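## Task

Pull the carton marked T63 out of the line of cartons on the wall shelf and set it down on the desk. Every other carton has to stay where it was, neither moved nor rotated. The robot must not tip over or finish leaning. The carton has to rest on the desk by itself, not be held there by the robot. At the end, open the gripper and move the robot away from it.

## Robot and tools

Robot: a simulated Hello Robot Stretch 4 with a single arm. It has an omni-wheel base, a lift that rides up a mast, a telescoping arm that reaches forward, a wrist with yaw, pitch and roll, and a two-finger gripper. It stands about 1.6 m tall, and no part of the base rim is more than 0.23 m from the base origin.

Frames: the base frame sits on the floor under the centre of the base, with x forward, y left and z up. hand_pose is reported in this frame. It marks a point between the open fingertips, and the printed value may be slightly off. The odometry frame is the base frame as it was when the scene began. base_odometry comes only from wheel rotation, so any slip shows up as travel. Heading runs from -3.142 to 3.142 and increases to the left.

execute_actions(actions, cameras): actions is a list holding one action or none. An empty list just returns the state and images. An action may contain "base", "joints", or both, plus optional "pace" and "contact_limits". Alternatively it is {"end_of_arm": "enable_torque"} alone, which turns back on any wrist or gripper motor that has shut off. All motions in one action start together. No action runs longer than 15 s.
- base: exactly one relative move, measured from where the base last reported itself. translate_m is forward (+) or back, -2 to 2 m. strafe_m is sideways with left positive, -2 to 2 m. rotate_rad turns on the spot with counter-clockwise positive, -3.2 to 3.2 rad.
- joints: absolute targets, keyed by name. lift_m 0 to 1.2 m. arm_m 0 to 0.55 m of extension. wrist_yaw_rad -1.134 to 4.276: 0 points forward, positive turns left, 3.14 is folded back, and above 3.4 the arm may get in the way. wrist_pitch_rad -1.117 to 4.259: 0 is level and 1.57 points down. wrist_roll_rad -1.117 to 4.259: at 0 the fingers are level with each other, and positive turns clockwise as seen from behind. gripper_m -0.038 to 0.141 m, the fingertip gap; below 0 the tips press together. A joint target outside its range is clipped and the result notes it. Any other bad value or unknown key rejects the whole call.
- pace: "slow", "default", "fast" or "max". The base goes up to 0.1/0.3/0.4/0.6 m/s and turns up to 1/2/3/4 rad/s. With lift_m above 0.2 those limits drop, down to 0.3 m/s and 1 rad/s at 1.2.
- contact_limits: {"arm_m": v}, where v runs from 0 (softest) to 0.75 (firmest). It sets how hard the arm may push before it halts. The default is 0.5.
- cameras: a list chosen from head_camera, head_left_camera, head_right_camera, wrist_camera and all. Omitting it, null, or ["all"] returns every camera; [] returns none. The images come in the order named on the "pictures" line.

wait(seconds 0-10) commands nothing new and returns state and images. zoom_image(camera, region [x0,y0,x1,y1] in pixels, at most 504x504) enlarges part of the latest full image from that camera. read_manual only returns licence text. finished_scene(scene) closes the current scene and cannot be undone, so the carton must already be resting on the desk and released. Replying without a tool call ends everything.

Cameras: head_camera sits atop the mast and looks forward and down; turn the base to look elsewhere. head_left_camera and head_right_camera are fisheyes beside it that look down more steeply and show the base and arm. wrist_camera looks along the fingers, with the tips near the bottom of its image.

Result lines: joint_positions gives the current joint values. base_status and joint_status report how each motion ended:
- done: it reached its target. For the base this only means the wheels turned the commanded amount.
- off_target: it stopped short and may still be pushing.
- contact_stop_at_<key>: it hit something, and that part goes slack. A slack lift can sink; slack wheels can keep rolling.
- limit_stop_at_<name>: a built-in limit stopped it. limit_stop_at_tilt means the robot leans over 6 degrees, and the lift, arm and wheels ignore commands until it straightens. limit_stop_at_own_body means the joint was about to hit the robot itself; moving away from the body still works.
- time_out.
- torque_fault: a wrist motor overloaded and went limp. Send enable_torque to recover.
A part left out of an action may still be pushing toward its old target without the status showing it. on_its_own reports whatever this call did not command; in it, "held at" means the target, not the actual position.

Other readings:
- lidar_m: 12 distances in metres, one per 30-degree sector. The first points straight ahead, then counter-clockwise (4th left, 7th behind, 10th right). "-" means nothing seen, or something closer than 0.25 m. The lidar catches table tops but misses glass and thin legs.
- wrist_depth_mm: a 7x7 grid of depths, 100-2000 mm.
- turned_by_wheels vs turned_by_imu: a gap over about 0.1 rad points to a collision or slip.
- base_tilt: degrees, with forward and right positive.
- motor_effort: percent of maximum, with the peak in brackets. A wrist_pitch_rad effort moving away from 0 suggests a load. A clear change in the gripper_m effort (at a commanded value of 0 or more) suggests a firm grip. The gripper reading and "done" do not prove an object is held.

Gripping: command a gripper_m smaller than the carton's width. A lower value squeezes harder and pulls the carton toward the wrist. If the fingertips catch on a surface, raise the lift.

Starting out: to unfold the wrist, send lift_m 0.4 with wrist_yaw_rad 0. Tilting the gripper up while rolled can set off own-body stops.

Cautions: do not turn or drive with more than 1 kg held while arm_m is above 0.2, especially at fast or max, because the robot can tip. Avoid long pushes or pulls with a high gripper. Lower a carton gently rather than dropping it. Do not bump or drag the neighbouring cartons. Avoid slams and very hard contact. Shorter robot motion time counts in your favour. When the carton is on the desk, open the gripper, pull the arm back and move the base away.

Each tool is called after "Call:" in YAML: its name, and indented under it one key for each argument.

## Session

Call:
execute_actions:
  actions: []

Scene clock: 0.00 s.
base_odometry: x=+0.000 y=+0.000 heading=+0.000 (m, m, rad; odometry frame)
turned_by_wheels: +0.000 (rad since the last result)
turned_by_imu: +0.000 (rad since the last result)
base_tilt: forward=-0.5 right=-0.5 (deg)
lidar_m: 1.91 2.56 2.39 2.39 1.73 1.38 1.39 1.49 2.09 1.28 1.43 1.93
base_status: not commanded
joint_positions: lift_m=+0.241 arm_m=+0.001 wrist_yaw_rad=+3.094 wrist_pitch_rad=+0.002 wrist_roll_rad=-0.008 gripper_m=+0.057
joint_status: not commanded
motor_effort: lift_m=+18 arm_m=+0 wrist_yaw_rad=+0 wrist_pitch_rad=-5 wrist_roll_rad=+0 gripper_m=-2 wheel_0=+0 wheel_1=+0 wheel_2=+1 (%)
hand_pose: x=-0.1120 y=+0.1011 z=+0.4183 quat_wxyz=(+0.024, -0.001, -0.004, +1.000) (m; base frame)
wrist_depth_mm: - 141 1618 1537 1464 1430 1430 / - 131 1576 1537 1464 1397 1397 / - 123 176 1537 1499 1397 1430 / 107 138 216 1576 1537 1397 1397 / 137 1576 1499 1499 1464 1397 1397 / 1661 1576 211 1499 208 1430 1336 / 1160 1160 1098 1182 1078 1042 1160
pictures: head_camera, head_left_camera, head_right_camera, wrist_camera
Images, in order (width x height): head_camera 420x560, head_left_camera 420x672, head_right_camera 420x672, wrist_camera 616x392.

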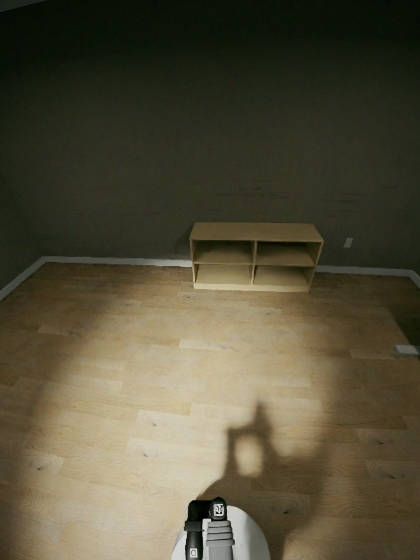

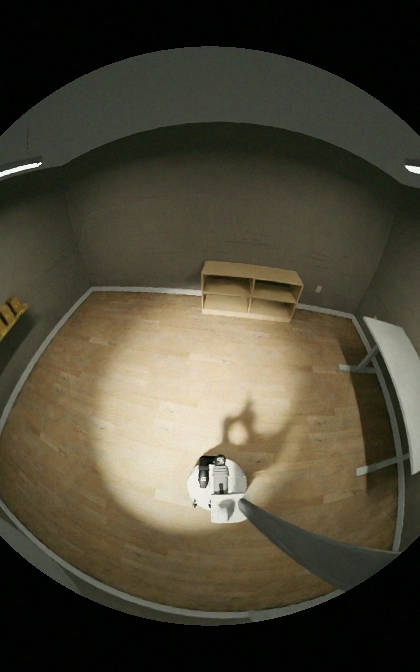

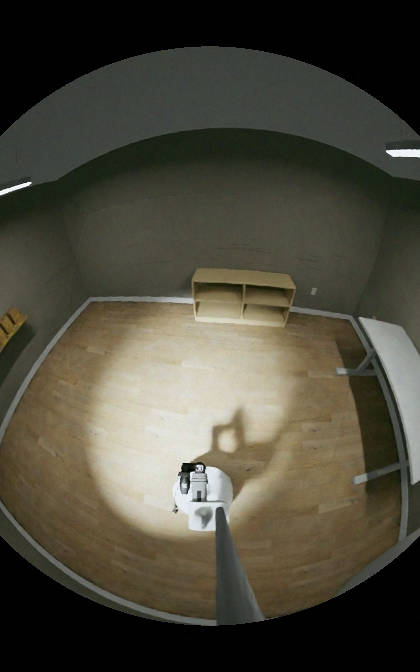

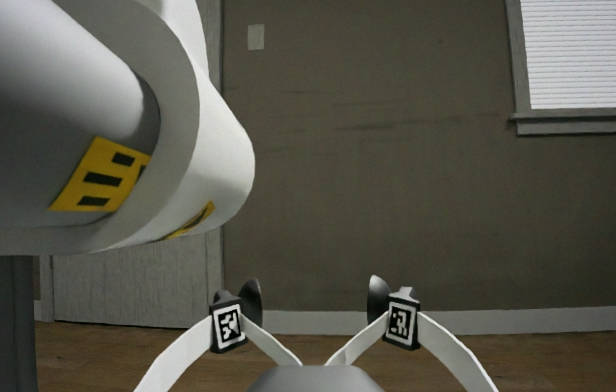

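Call:
execute_actions:
  actions:
    - {"base":{"rotate_rad":1.5},"joints":{"lift_m":0.4,"wrist_yaw_rad":-0.06},"pace":"fast"}
  cameras: ["head_camera","wrist_camera"]

Call:
zoom_image:
  camera: "wrist_camera"
  region: [250,60,616,260]

Scene clock: 2.70 s.
base_odometry: x=+0.000 y=+0.000 heading=+1.499 (m, m, rad; odometry frame)
turned_by_wheels: +1.499 (rad since the last result)
turned_by_imu: +1.495 (rad since the last result)
base_tilt: forward=-0.3 right=-0.5 (deg)
lidar_m: 2.38 1.79 1.41 1.38 1.46 2.10 1.26 1.39 1.96 1.92 2.48 2.43
base_status: done
joint_positions: lift_m=+0.400 arm_m=+0.001 wrist_yaw_rad=-0.059 wrist_pitch_rad=+0.002 wrist_roll_rad=-0.008 gripper_m=+0.057
joint_status: all done
motor_effort: lift_m=+21(22) arm_m=+0(0) wrist_yaw_rad=-2(9) wrist_pitch_rad=-5(6) wrist_roll_rad=+0(1) gripper_m=-2(4) wheel_0=-4(11) wheel_1=-6(13) wheel_2=-6(15) (%)
hand_pose: x=+0.4547 y=-0.1044 z=+0.5775 quat_wxyz=(+1.000, -0.004, +0.001, -0.030) (m; base frame)
wrist_depth_mm: 1863 - - - - - - / 1921 - - - - - - / 1983 - - - - - - / 1983 - - - - - - / 1983 - - - - - - / 1921 - 211 - 209 - - / 1576 1537 1430 1576 1430 1336 1499
pictures: head_camera, wrist_camera
Images, in order (width x height): head_camera 420x560, wrist_camera 616x392.

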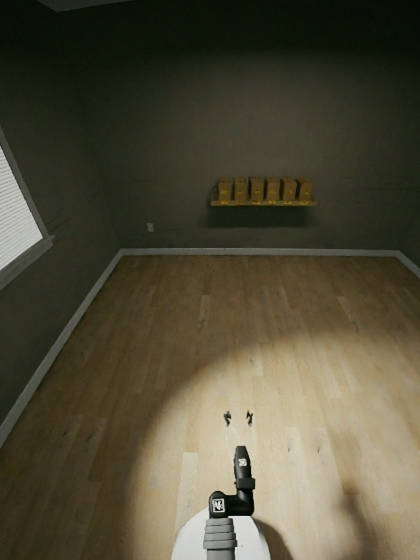

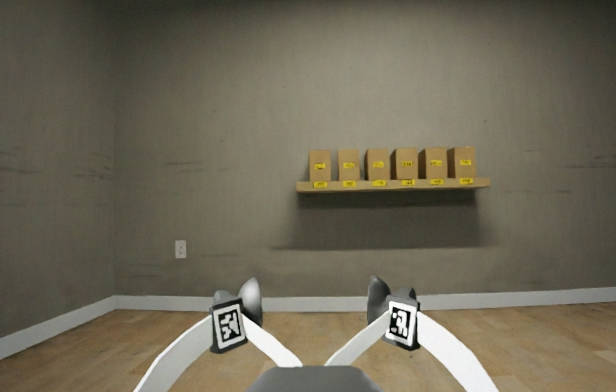

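Region (250, 60, 616, 260) of wrist_camera's 616x392 image, scaled by 1.377; it fills the top 275 rows of this view, and the rest is white.

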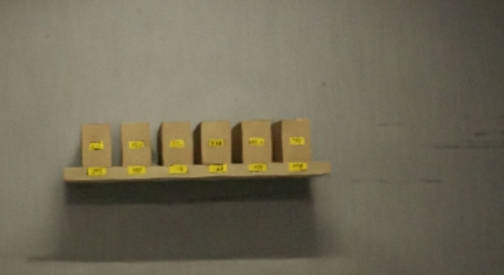

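Call:
execute_actions:
  actions:
    - {"base":{"translate_m":1.65},"joints":{"wrist_pitch_rad":1.57,"gripper_m":0.128},"pace":"max"}
  cameras: ["head_camera","head_right_camera"]

Call:
zoom_image:
  camera: "head_camera"
  region: [200,230,420,380]

Scene clock: 8.87 s.
base_odometry: x=+0.118 y=+1.646 heading=+1.499 (m, m, rad; odometry frame)
turned_by_wheels: +0.001 (rad since the last result)
turned_by_imu: +0.002 (rad since the last result)
base_tilt: forward=-0.4 right=-0.6 (deg)
lidar_m: 0.75 1.06 1.27 1.19 1.27 1.97 3.76 2.76 2.40 2.49 0.98 0.75
base_status: done
joint_positions: lift_m=+0.400 arm_m=+0.001 wrist_yaw_rad=-0.060 wrist_pitch_rad=+1.570 wrist_roll_rad=-0.008 gripper_m=+0.128
joint_status: all done
motor_effort: lift_m=+19(21) arm_m=+0(0) wrist_yaw_rad=-1(3) wrist_pitch_rad=+1(4) wrist_roll_rad=+0(0) gripper_m=+1(2) wheel_0=+4(11) wheel_1=+6(12) wheel_2=-1(18) (%)
hand_pose: x=+0.1670 y=-0.0873 z=+0.2897 quat_wxyz=(+0.707, +0.018, +0.707, -0.019) (m; base frame)
wrist_depth_mm: 530 530 521 525 521 517 521 / 525 525 521 517 521 517 512 / 521 521 521 508 512 512 508 / 525 512 512 512 508 512 504 / 512 512 310 342 504 508 504 / 512 298 296 296 297 504 500 / 300 296 293 148 293 500 496
pictures: head_camera, head_right_camera
Images, in order (width x height): head_camera 420x560, head_right_camera 420x672.

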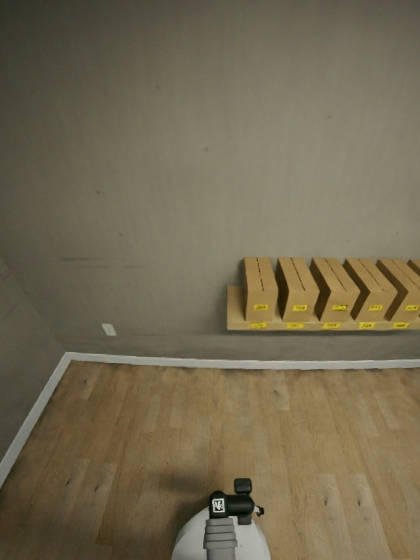

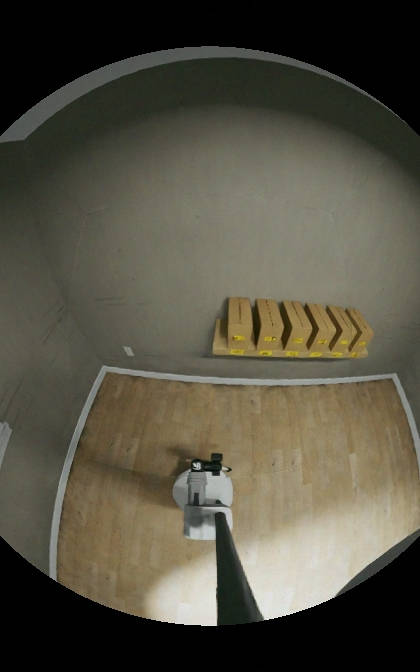

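Region (200, 230, 420, 380) of head_camera's 420x560 image, scaled by 2.291, with more detail than that image has; it fills the top 344 rows of this view, and the rest is white.

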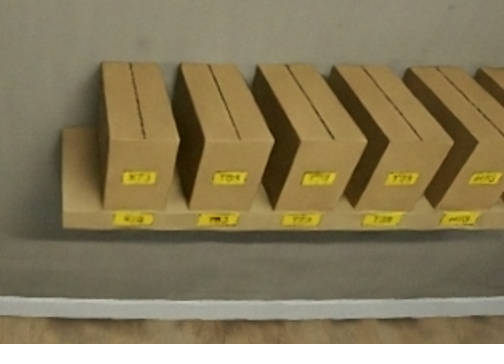

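Call:
zoom_image:
  camera: "head_camera"
  region: [280,290,420,340]

Region (280, 290, 420, 340) of head_camera's 420x560 image, scaled by 3.600, with more detail than that image has; it fills the top 180 rows of this view, and the rest is white.

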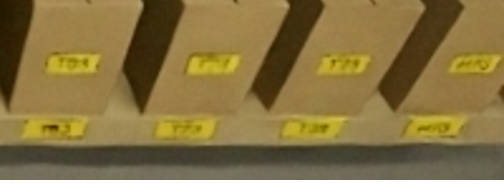

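Probably the second; verify with the wrist camera.

Call:
execute_actions:
  actions:
    - {"base":{"strafe_m":-0.3},"joints":{"wrist_pitch_rad":0.7,"lift_m":1.16},"pace":"fast"}
  cameras: ["head_camera","wrist_camera"]

Scene clock: 12.30 s.
base_odometry: x=+0.417 y=+1.624 heading=+1.500 (m, m, rad; odometry frame)
turned_by_wheels: +0.000 (rad since the last result)
turned_by_imu: +0.000 (rad since the last result)
base_tilt: forward=-0.4 right=-0.6 (deg)
lidar_m: 0.71 0.78 1.55 1.50 1.61 2.41 3.78 2.34 2.15 2.19 0.96 0.72
base_status: done
joint_positions: lift_m=+1.160 arm_m=+0.001 wrist_yaw_rad=-0.060 wrist_pitch_rad=+0.702 wrist_roll_rad=-0.008 gripper_m=+0.128
joint_status: all done
motor_effort: lift_m=+21(22) arm_m=+0(0) wrist_yaw_rad=-1(1) wrist_pitch_rad=-4(8) wrist_roll_rad=+1(0) gripper_m=+0(0) wheel_0=+3(17) wheel_1=-1(17) wheel_2=+0(1) (%)
hand_pose: x=+0.3866 y=-0.1004 z=+1.1517 quat_wxyz=(+0.939, +0.007, +0.344, -0.027) (m; base frame)
wrist_depth_mm: 723 715 707 715 691 683 668 / 778 788 778 759 759 741 732 / 866 854 759 759 715 741 699 / 976 960 640 634 621 621 621 / 1118 1078 715 715 691 683 676 / 1281 1205 1138 1229 1138 1098 1160 / 1366 1336 1397 148 1308 1308 1308
pictures: head_camera, wrist_camera
Images, in order (width x height): head_camera 420x560, wrist_camera 616x392.

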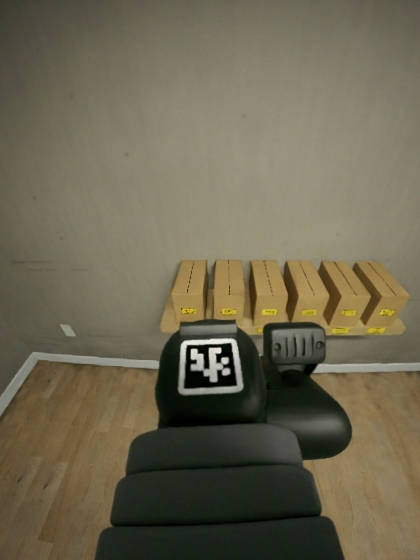

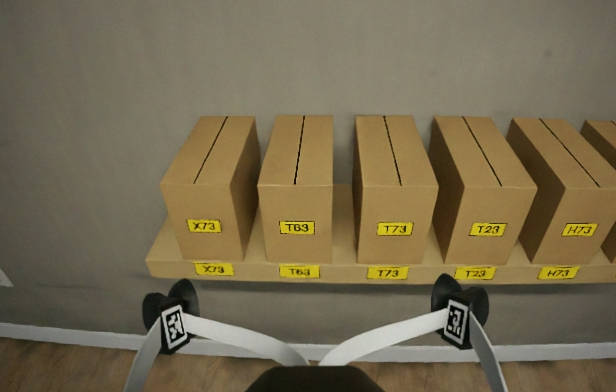

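Call:
execute_actions:
  actions:
    - {"base":{"translate_m":0.3},"joints":{"wrist_pitch_rad":1.57,"wrist_yaw_rad":-0.11,"arm_m":0.37}}
  cameras: ["wrist_camera"]

Scene clock: 15.13 s.
base_odometry: x=+0.439 y=+1.923 heading=+1.500 (m, m, rad; odometry frame)
turned_by_wheels: +0.000 (rad since the last result)
turned_by_imu: +0.000 (rad since the last result)
base_tilt: forward=-0.5 right=-0.6 (deg)
lidar_m: 0.42 0.45 1.07 1.50 1.57 2.39 4.10 2.34 2.25 2.02 0.56 0.44
base_status: done
joint_positions: lift_m=+1.160 arm_m=+0.369 wrist_yaw_rad=-0.110 wrist_pitch_rad=+1.570 wrist_roll_rad=-0.008 gripper_m=+0.128
joint_status: all done
motor_effort: lift_m=+21(21) arm_m=+8(9) wrist_yaw_rad=-1(4) wrist_pitch_rad=+2(2) wrist_roll_rad=+0(0) gripper_m=-1(1) wheel_0=+3(10) wheel_1=+6(10) wheel_2=-3(15) (%)
hand_pose: x=+0.5301 y=-0.0869 z=+1.0495 quat_wxyz=(+0.707, +0.036, +0.706, -0.036) (m; base frame)
wrist_depth_mm: 223 225 231 235 236 234 236 / 300 298 298 296 304 294 294 / 298 297 325 296 338 291 290 / 297 297 325 291 343 290 289 / 297 294 324 291 343 289 286 / 293 291 290 289 290 285 285 / 291 290 314 148 287 286 285
pictures: wrist_camera
Images, in order (width x height): wrist_camera 616x392.

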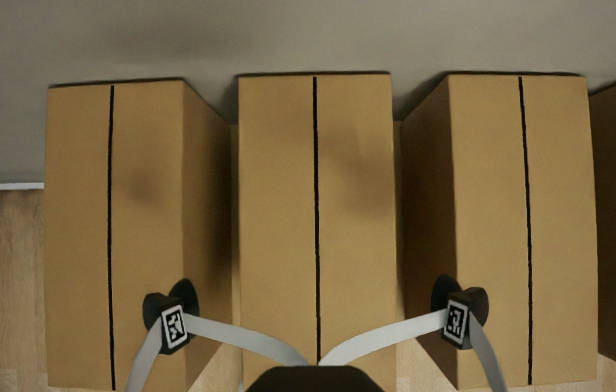

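Call:
execute_actions:
  actions:
    - {"joints":{"wrist_yaw_rad":-0.092,"arm_m":0.392,"lift_m":1.112}}
  cameras: ["wrist_camera"]

Scene clock: 16.50 s.
base_odometry: x=+0.439 y=+1.923 heading=+1.500 (m, m, rad; odometry frame)
turned_by_wheels: +0.000 (rad since the last result)
turned_by_imu: +0.000 (rad since the last result)
base_tilt: forward=-0.5 right=-0.5 (deg)
lidar_m: 0.42 0.46 1.10 1.50 1.58 2.37 4.12 2.38 2.26 2.00 0.58 0.43
base_status: not commanded
joint_positions: lift_m=+1.112 arm_m=+0.390 wrist_yaw_rad=-0.092 wrist_pitch_rad=+1.570 wrist_roll_rad=-0.008 gripper_m=+0.128
joint_status: all done
motor_effort: lift_m=+16(19) arm_m=+8(8) wrist_yaw_rad=+0(3) wrist_pitch_rad=+1(1) wrist_roll_rad=+0(0) gripper_m=-1(0) wheel_0=+3(3) wheel_1=+5(6) wheel_2=-3(3) (%)
hand_pose: x=+0.5536 y=-0.0871 z=+1.0020 quat_wxyz=(+0.707, +0.030, +0.706, -0.030) (m; base frame)
wrist_depth_mm: 181 181 185 186 185 182 - / 249 250 248 248 249 244 245 / 251 250 286 248 246 245 245 / 249 248 287 245 245 246 242 / 248 246 285 243 243 244 241 / 246 244 243 242 242 239 239 / 245 242 279 147 240 240 237
pictures: wrist_camera
Images, in order (width x height): wrist_camera 616x392.

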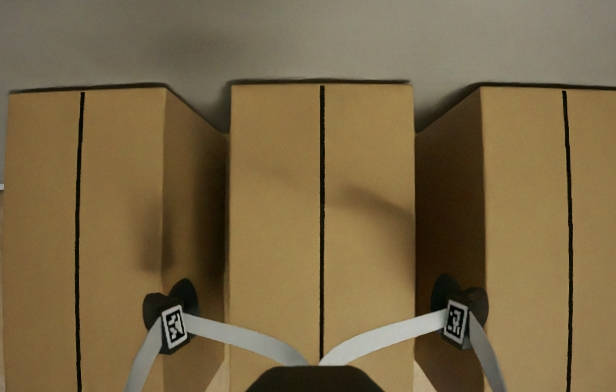

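Call:
execute_actions:
  actions:
    - {"base":{"strafe_m":-0.005},"pace":"slow"}
  cameras: ["wrist_camera"]

Scene clock: 17.37 s.
base_odometry: x=+0.443 y=+1.923 heading=+1.500 (m, m, rad; odometry frame)
turned_by_wheels: +0.000 (rad since the last result)
turned_by_imu: +0.000 (rad since the last result)
base_tilt: forward=-0.4 right=-0.6 (deg)
lidar_m: 0.42 0.46 1.07 1.52 1.60 2.38 4.12 2.36 2.26 2.01 0.58 0.44
base_status: done
joint_positions: lift_m=+1.112 arm_m=+0.390 wrist_yaw_rad=-0.092 wrist_pitch_rad=+1.570 wrist_roll_rad=-0.008 gripper_m=+0.128
joint_status: not commanded
motor_effort: lift_m=+16(16) arm_m=+9(9) wrist_yaw_rad=+1(0) wrist_pitch_rad=+0(2) wrist_roll_rad=+0(0) gripper_m=-1(0) wheel_0=+6(8) wheel_1=-8(10) wheel_2=+0(2) (%)
hand_pose: x=+0.5536 y=-0.0871 z=+1.0020 quat_wxyz=(+0.707, +0.030, +0.706, -0.030) (m; base frame)
wrist_depth_mm: 181 180 183 185 184 181 - / 247 250 248 247 246 245 246 / 250 250 298 247 246 245 245 / 249 248 301 246 245 244 243 / 248 246 300 245 244 242 241 / 245 245 243 242 241 239 240 / 245 242 294 147 240 239 238
pictures: wrist_camera
Images, in order (width x height): wrist_camera 616x392.

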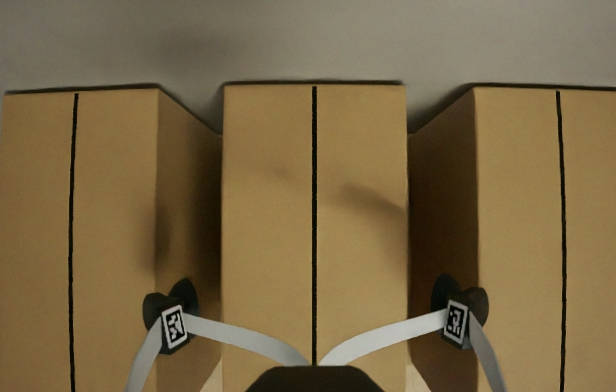

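Call:
execute_actions:
  actions:
    - {"joints":{"lift_m":1.057},"pace":"slow"}
  cameras: ["wrist_camera"]

Call:
execute_actions:
  actions:
    - {"joints":{"gripper_m":0.04}}
  cameras: []

Call:
execute_actions:
  actions:
    - {"joints":{"lift_m":1.10}}
  cameras: ["wrist_camera"]

Scene clock: 19.07 s.
base_odometry: x=+0.443 y=+1.923 heading=+1.500 (m, m, rad; odometry frame)
turned_by_wheels: +0.000 (rad since the last result)
turned_by_imu: -0.001 (rad since the last result)
base_tilt: forward=-0.4 right=-0.5 (deg)
lidar_m: 0.42 0.47 1.07 1.51 1.59 2.40 4.11 2.35 2.26 2.01 0.56 0.43
base_status: not commanded
joint_positions: lift_m=+1.057 arm_m=+0.390 wrist_yaw_rad=-0.092 wrist_pitch_rad=+1.570 wrist_roll_rad=-0.008 gripper_m=+0.128
joint_status: all done
motor_effort: lift_m=+15(16) arm_m=+8(8) wrist_yaw_rad=+1(0) wrist_pitch_rad=+2(1) wrist_roll_rad=+0(0) gripper_m=+1(1) wheel_0=+6(6) wheel_1=-7(7) wheel_2=+0(0) (%)
hand_pose: x=+0.5536 y=-0.0871 z=+0.9470 quat_wxyz=(+0.707, +0.030, +0.706, -0.030) (m; base frame)
wrist_depth_mm: 181 180 184 186 184 181 - / 195 212 193 193 193 217 190 / 194 213 193 191 191 233 189 / 193 214 191 190 190 234 188 / 191 214 190 189 189 233 187 / 190 198 189 188 187 200 186 / 190 189 188 148 186 198 -
pictures: wrist_camera
Images, in order (width x height): wrist_camera 616x392.

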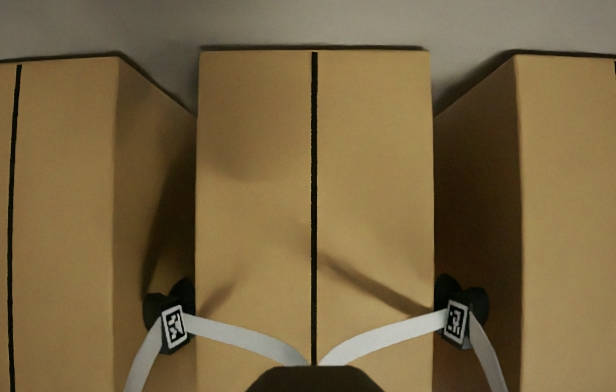

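Scene clock: 20.87 s.
base_odometry: x=+0.443 y=+1.923 heading=+1.500 (m, m, rad; odometry frame)
turned_by_wheels: +0.000 (rad since the last result)
turned_by_imu: -0.001 (rad since the last result)
base_tilt: forward=-0.4 right=-0.6 (deg)
lidar_m: 0.42 0.45 1.09 1.50 1.56 2.39 4.10 2.35 2.26 1.99 0.58 0.44
base_status: not commanded
joint_positions: lift_m=+1.057 arm_m=+0.390 wrist_yaw_rad=-0.092 wrist_pitch_rad=+1.570 wrist_roll_rad=-0.008 gripper_m=+0.041
joint_status: all done
motor_effort: lift_m=+16(16) arm_m=+8(8) wrist_yaw_rad=+0(0) wrist_pitch_rad=+1(1) wrist_roll_rad=+0(0) gripper_m=-31(29) wheel_0=+6(6) wheel_1=-7(7) wheel_2=+0(0) (%)
hand_pose: x=+0.5536 y=-0.0871 z=+0.9470 quat_wxyz=(+0.707, +0.030, +0.706, -0.030) (m; base frame)
wrist_depth_mm: 181 180 171 170 170 181 - / 195 213 171 170 169 216 190 / 194 214 169 168 168 216 189 / 193 214 168 167 167 217 187 / 191 214 167 167 165 216 187 / 190 190 165 165 164 173 185 / 189 171 164 164 163 171 -
pictures: none
No camera images: the call's "cameras" was empty. Leave "cameras" out to get every camera's image.

Scene clock: 21.90 s.
base_odometry: x=+0.443 y=+1.923 heading=+1.500 (m, m, rad; odometry frame)
turned_by_wheels: +0.000 (rad since the last result)
turned_by_imu: +0.000 (rad since the last result)
base_tilt: forward=-0.4 right=-0.5 (deg)
lidar_m: 0.41 0.46 1.08 1.51 1.58 2.39 4.11 2.35 2.26 2.02 0.57 0.43
base_status: not commanded
joint_positions: lift_m=+1.100 arm_m=+0.390 wrist_yaw_rad=-0.092 wrist_pitch_rad=+1.570 wrist_roll_rad=-0.008 gripper_m=+0.041
joint_status: all done
motor_effort: lift_m=+22(22) arm_m=+8(9) wrist_yaw_rad=+0(1) wrist_pitch_rad=+1(0) wrist_roll_rad=-1(0) gripper_m=-32(29) wheel_0=+6(6) wheel_1=-7(7) wheel_2=+0(0) (%)
hand_pose: x=+0.5535 y=-0.0871 z=+0.9894 quat_wxyz=(+0.707, +0.030, +0.706, -0.030) (m; base frame)
wrist_depth_mm: 181 180 171 170 169 181 - / 239 237 170 169 169 233 232 / 237 236 169 168 168 232 232 / 236 236 168 167 167 232 229 / 235 234 167 166 165 229 228 / 233 232 166 165 164 173 227 / 231 171 164 164 163 171 -
pictures: wrist_camera
Images, in order (width x height): wrist_camera 616x392.

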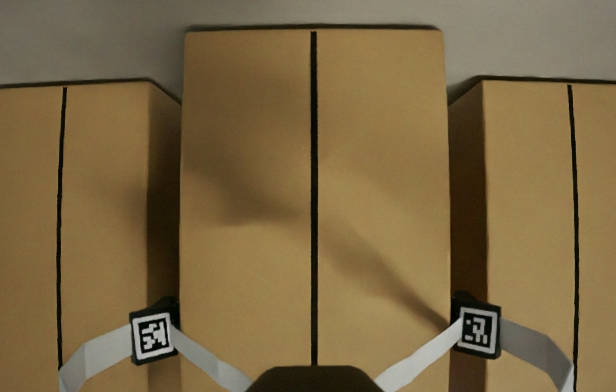

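Call:
execute_actions:
  actions:
    - {"base":{"translate_m":-2},"joints":{"arm_m":0.2},"pace":"fast"}
  cameras: []

Call:
execute_actions:
  actions:
    - {"base":{"rotate_rad":-2.95}}
  cameras: ["head_camera","head_right_camera"]

Scene clock: 29.80 s.
base_odometry: x=+0.301 y=-0.072 heading=+1.499 (m, m, rad; odometry frame)
turned_by_wheels: -0.001 (rad since the last result)
turned_by_imu: -0.007 (rad since the last result)
base_tilt: forward=-0.4 right=-0.6 (deg)
lidar_m: 0.25 2.21 1.74 1.69 1.78 1.29 1.25 1.39 1.66 1.59 2.17 0.25
base_status: done
joint_positions: lift_m=+1.100 arm_m=+0.201 wrist_yaw_rad=-0.092 wrist_pitch_rad=+1.570 wrist_roll_rad=-0.008 gripper_m=+0.041
joint_status: all done
motor_effort: lift_m=+22(22) arm_m=-8(10) wrist_yaw_rad=+0(1) wrist_pitch_rad=+1(4) wrist_roll_rad=+0(0) gripper_m=-31(31) wheel_0=-3(9) wheel_1=-7(11) wheel_2=+3(15) (%)
hand_pose: x=+0.3645 y=-0.0871 z=+0.9894 quat_wxyz=(+0.707, +0.030, +0.706, -0.030) (m; base frame)
wrist_depth_mm: 1255 1255 1205 707 691 1229 1229 / 1229 1255 171 170 169 1205 1229 / 1229 1229 169 168 168 1205 1205 / 1205 1229 168 167 167 1182 1205 / 1205 1229 167 166 165 1182 1182 / 1205 1205 166 165 164 173 1182 / 1229 171 164 164 163 171 -
pictures: none
No camera images: the call's "cameras" was empty. Leave "cameras" out to get every camera's image.

Scene clock: 33.37 s.
base_odometry: x=+0.301 y=-0.072 heading=-1.449 (m, m, rad; odometry frame)
turned_by_wheels: -2.949 (rad since the last result)
turned_by_imu: -2.944 (rad since the last result)
base_tilt: forward=-0.4 right=-0.5 (deg)
lidar_m: 0.25 1.48 1.60 1.59 2.35 2.42 2.66 1.96 1.69 1.70 1.95 0.25
base_status: done
joint_positions: lift_m=+1.100 arm_m=+0.201 wrist_yaw_rad=-0.092 wrist_pitch_rad=+1.570 wrist_roll_rad=-0.008 gripper_m=+0.041
joint_status: not commanded
motor_effort: lift_m=+19(22) arm_m=-8(8) wrist_yaw_rad=-1(1) wrist_pitch_rad=+1(2) wrist_roll_rad=+0(0) gripper_m=-30(32) wheel_0=+4(10) wheel_1=+7(12) wheel_2=+7(12) (%)
hand_pose: x=+0.3646 y=-0.0871 z=+0.9897 quat_wxyz=(+0.707, +0.030, +0.706, -0.030) (m; base frame)
wrist_depth_mm: 1255 1205 1229 699 699 1205 1229 / 1255 1255 170 170 169 1205 1229 / 1229 1229 169 169 167 1205 1205 / 1205 1229 168 167 167 1182 1182 / 1182 1205 167 166 166 1205 1182 / 1182 1205 165 165 163 172 1182 / 1182 171 165 163 163 172 -
pictures: head_camera, head_right_camera
Images, in order (width x height): head_camera 420x560, head_right_camera 420x672.

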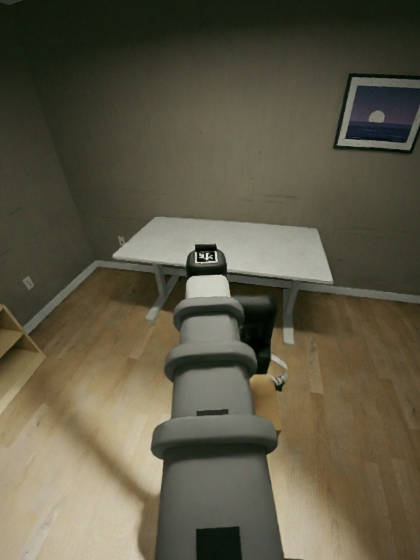

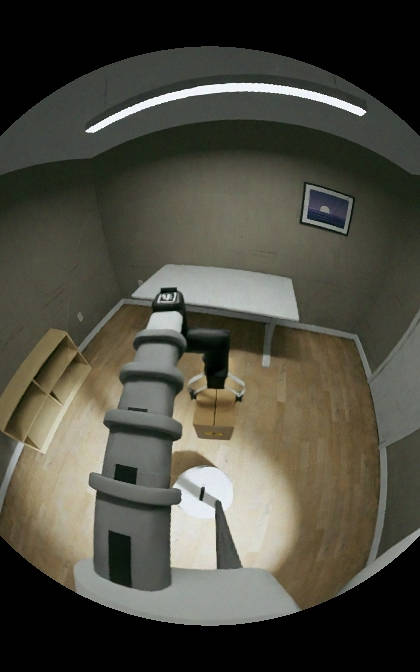

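Call:
execute_actions:
  actions:
    - {"base":{"translate_m":0.88},"joints":{"arm_m":0.48}}
  cameras: ["wrist_camera","head_right_camera"]

Scene clock: 37.97 s.
base_odometry: x=+0.408 y=-0.945 heading=-1.449 (m, m, rad; odometry frame)
turned_by_wheels: +0.000 (rad since the last result)
turned_by_imu: +0.001 (rad since the last result)
base_tilt: forward=-0.4 right=-0.5 (deg)
lidar_m: 0.40 0.49 0.89 1.39 1.60 3.30 3.53 2.26 1.93 1.94 0.49 0.41
base_status: done
joint_positions: lift_m=+1.100 arm_m=+0.479 wrist_yaw_rad=-0.092 wrist_pitch_rad=+1.570 wrist_roll_rad=-0.008 gripper_m=+0.041
joint_status: all done
motor_effort: lift_m=+19(19) arm_m=+8(8) wrist_yaw_rad=-1(0) wrist_pitch_rad=+1(0) wrist_roll_rad=+1(1) gripper_m=-30(31) wheel_0=+5(9) wheel_1=+6(11) wheel_2=-6(15) (%)
hand_pose: x=+0.6416 y=-0.0871 z=+0.9897 quat_wxyz=(+0.707, +0.030, +0.706, -0.030) (m; base frame)
wrist_depth_mm: 504 504 504 334 330 496 496 / 504 500 171 170 169 492 488 / 500 496 169 168 167 488 488 / 496 500 168 167 167 484 484 / 496 492 166 166 166 484 484 / 488 488 166 165 165 173 477 / 488 170 164 163 163 172 -
pictures: head_right_camera, wrist_camera
Images, in order (width x height): head_right_camera 420x672, wrist_camera 616x392.

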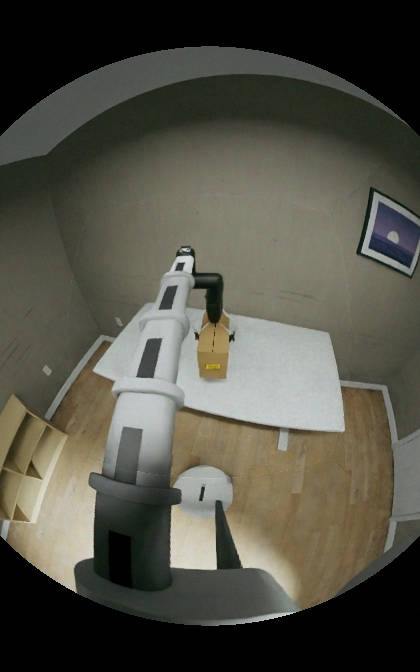

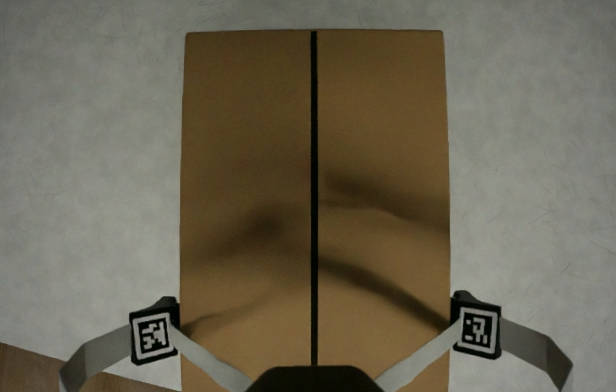

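Call:
execute_actions:
  actions:
    - {"joints":{"lift_m":0.977,"arm_m":0.52}}
  cameras: []

Call:
execute_actions:
  actions:
    - {"joints":{"gripper_m":0.135}}
  cameras: []

Call:
execute_actions:
  actions:
    - {"joints":{"lift_m":1.06},"pace":"fast"}
  cameras: []

Call:
execute_actions:
  actions:
    - {"joints":{"arm_m":0.1},"base":{"translate_m":-0.2},"pace":"fast"}
  cameras: ["head_camera"]

Scene clock: 40.13 s.
base_odometry: x=+0.408 y=-0.945 heading=-1.449 (m, m, rad; odometry frame)
turned_by_wheels: +0.000 (rad since the last result)
turned_by_imu: -0.001 (rad since the last result)
base_tilt: forward=-0.4 right=-0.6 (deg)
lidar_m: 0.41 0.48 0.91 1.40 1.58 3.30 3.51 2.26 1.92 1.93 0.48 0.41
base_status: not commanded
joint_positions: lift_m=+0.977 arm_m=+0.519 wrist_yaw_rad=-0.092 wrist_pitch_rad=+1.570 wrist_roll_rad=-0.008 gripper_m=+0.041
joint_status: all done
motor_effort: lift_m=+16(18) arm_m=+8(10) wrist_yaw_rad=+0(1) wrist_pitch_rad=+2(0) wrist_roll_rad=+0(0) gripper_m=-33(32) wheel_0=+5(5) wheel_1=+7(6) wheel_2=-5(5) (%)
hand_pose: x=+0.6816 y=-0.0871 z=+0.8669 quat_wxyz=(+0.707, +0.030, +0.706, -0.030) (m; base frame)
wrist_depth_mm: 379 379 375 271 271 370 368 / 377 375 170 170 169 370 366 / 375 377 169 168 167 366 364 / 370 373 168 167 167 364 364 / 370 368 167 166 166 362 362 / 370 364 166 165 164 173 357 / 364 171 164 164 163 171 -
pictures: none
No camera images: the call's "cameras" was empty. Leave "cameras" out to get every camera's image.

Scene clock: 42.03 s.
base_odometry: x=+0.408 y=-0.945 heading=-1.449 (m, m, rad; odometry frame)
turned_by_wheels: +0.000 (rad since the last result)
turned_by_imu: -0.001 (rad since the last result)
base_tilt: forward=-0.4 right=-0.5 (deg)
lidar_m: 0.42 0.51 0.89 1.39 1.61 3.28 3.52 2.26 1.93 1.92 0.49 0.43
base_status: not commanded
joint_positions: lift_m=+0.977 arm_m=+0.519 wrist_yaw_rad=-0.092 wrist_pitch_rad=+1.570 wrist_roll_rad=-0.008 gripper_m=+0.135
joint_status: all done
motor_effort: lift_m=+16(16) arm_m=+8(8) wrist_yaw_rad=+0(0) wrist_pitch_rad=+1(3) wrist_roll_rad=+0(0) gripper_m=+1(34) wheel_0=+5(5) wheel_1=+6(6) wheel_2=-6(5) (%)
hand_pose: x=+0.6815 y=-0.0871 z=+0.8669 quat_wxyz=(+0.707, +0.030, +0.706, -0.030) (m; base frame)
wrist_depth_mm: 384 379 377 375 375 373 370 / 379 377 190 190 190 370 370 / 375 375 189 189 189 368 366 / 375 370 189 187 187 366 364 / 370 368 187 186 186 364 362 / 368 366 185 185 185 207 357 / 366 366 183 150 183 357 357
pictures: none
No camera images: the call's "cameras" was empty. Leave "cameras" out to get every camera's image.

Scene clock: 43.13 s.
base_odometry: x=+0.408 y=-0.945 heading=-1.449 (m, m, rad; odometry frame)
turned_by_wheels: +0.000 (rad since the last result)
turned_by_imu: +0.000 (rad since the last result)
base_tilt: forward=-0.4 right=-0.5 (deg)
lidar_m: 0.42 0.50 0.89 1.40 1.62 3.30 3.52 2.24 1.93 1.92 0.50 0.39
base_status: not commanded
joint_positions: lift_m=+1.060 arm_m=+0.519 wrist_yaw_rad=-0.092 wrist_pitch_rad=+1.570 wrist_roll_rad=-0.008 gripper_m=+0.135
joint_status: all done
motor_effort: lift_m=+21(21) arm_m=+8(8) wrist_yaw_rad=-1(0) wrist_pitch_rad=+1(1) wrist_roll_rad=+0(0) gripper_m=+2(0) wheel_0=+5(5) wheel_1=+6(7) wheel_2=-5(5) (%)
hand_pose: x=+0.6816 y=-0.0871 z=+0.9495 quat_wxyz=(+0.707, +0.030, +0.706, -0.030) (m; base frame)
wrist_depth_mm: 466 459 462 459 455 455 452 / 459 462 459 455 455 449 452 / 459 455 452 273 272 452 449 / 455 455 452 272 271 445 449 / 452 452 449 271 268 442 439 / 449 449 268 266 266 212 433 / 445 445 355 153 264 436 430
pictures: none
No camera images: the call's "cameras" was empty. Leave "cameras" out to get every camera's image.

Scene clock: 45.10 s.
base_odometry: x=+0.383 y=-0.747 heading=-1.449 (m, m, rad; odometry frame)
turned_by_wheels: +0.000 (rad since the last result)
turned_by_imu: -0.001 (rad since the last result)
base_tilt: forward=-0.5 right=-0.6 (deg)
lidar_m: 0.60 0.84 1.44 1.44 1.66 3.08 3.33 2.19 1.88 1.87 0.72 0.61
base_status: done
joint_positions: lift_m=+1.060 arm_m=+0.101 wrist_yaw_rad=-0.092 wrist_pitch_rad=+1.570 wrist_roll_rad=-0.008 gripper_m=+0.135
joint_status: all done
motor_effort: lift_m=+21(21) arm_m=-8(8) wrist_yaw_rad=+0(1) wrist_pitch_rad=+0(0) wrist_roll_rad=+0(0) gripper_m=+1(0) wheel_0=-5(8) wheel_1=-5(11) wheel_2=+5(15) (%)
hand_pose: x=+0.2645 y=-0.0871 z=+0.9495 quat_wxyz=(+0.707, +0.030, +0.706, -0.030) (m; base frame)
wrist_depth_mm: 1229 1182 1182 1205 1182 1182 473 / 1205 1205 1182 1205 1182 1160 1160 / 1182 1182 1205 1182 1182 1160 1160 / 1205 1160 1160 1182 1182 1138 1160 / 1182 1160 1160 1160 1138 1160 1160 / 1182 1160 960 946 1160 212 1118 / 1160 1138 931 153 1138 1118 1118
pictures: head_camera
Images, in order (width x height): head_camera 420x560.

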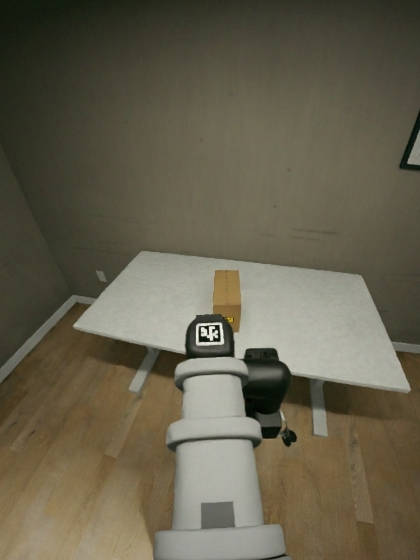

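Call:
finished_scene:
  scene: 2

The scene is finished: the task was done.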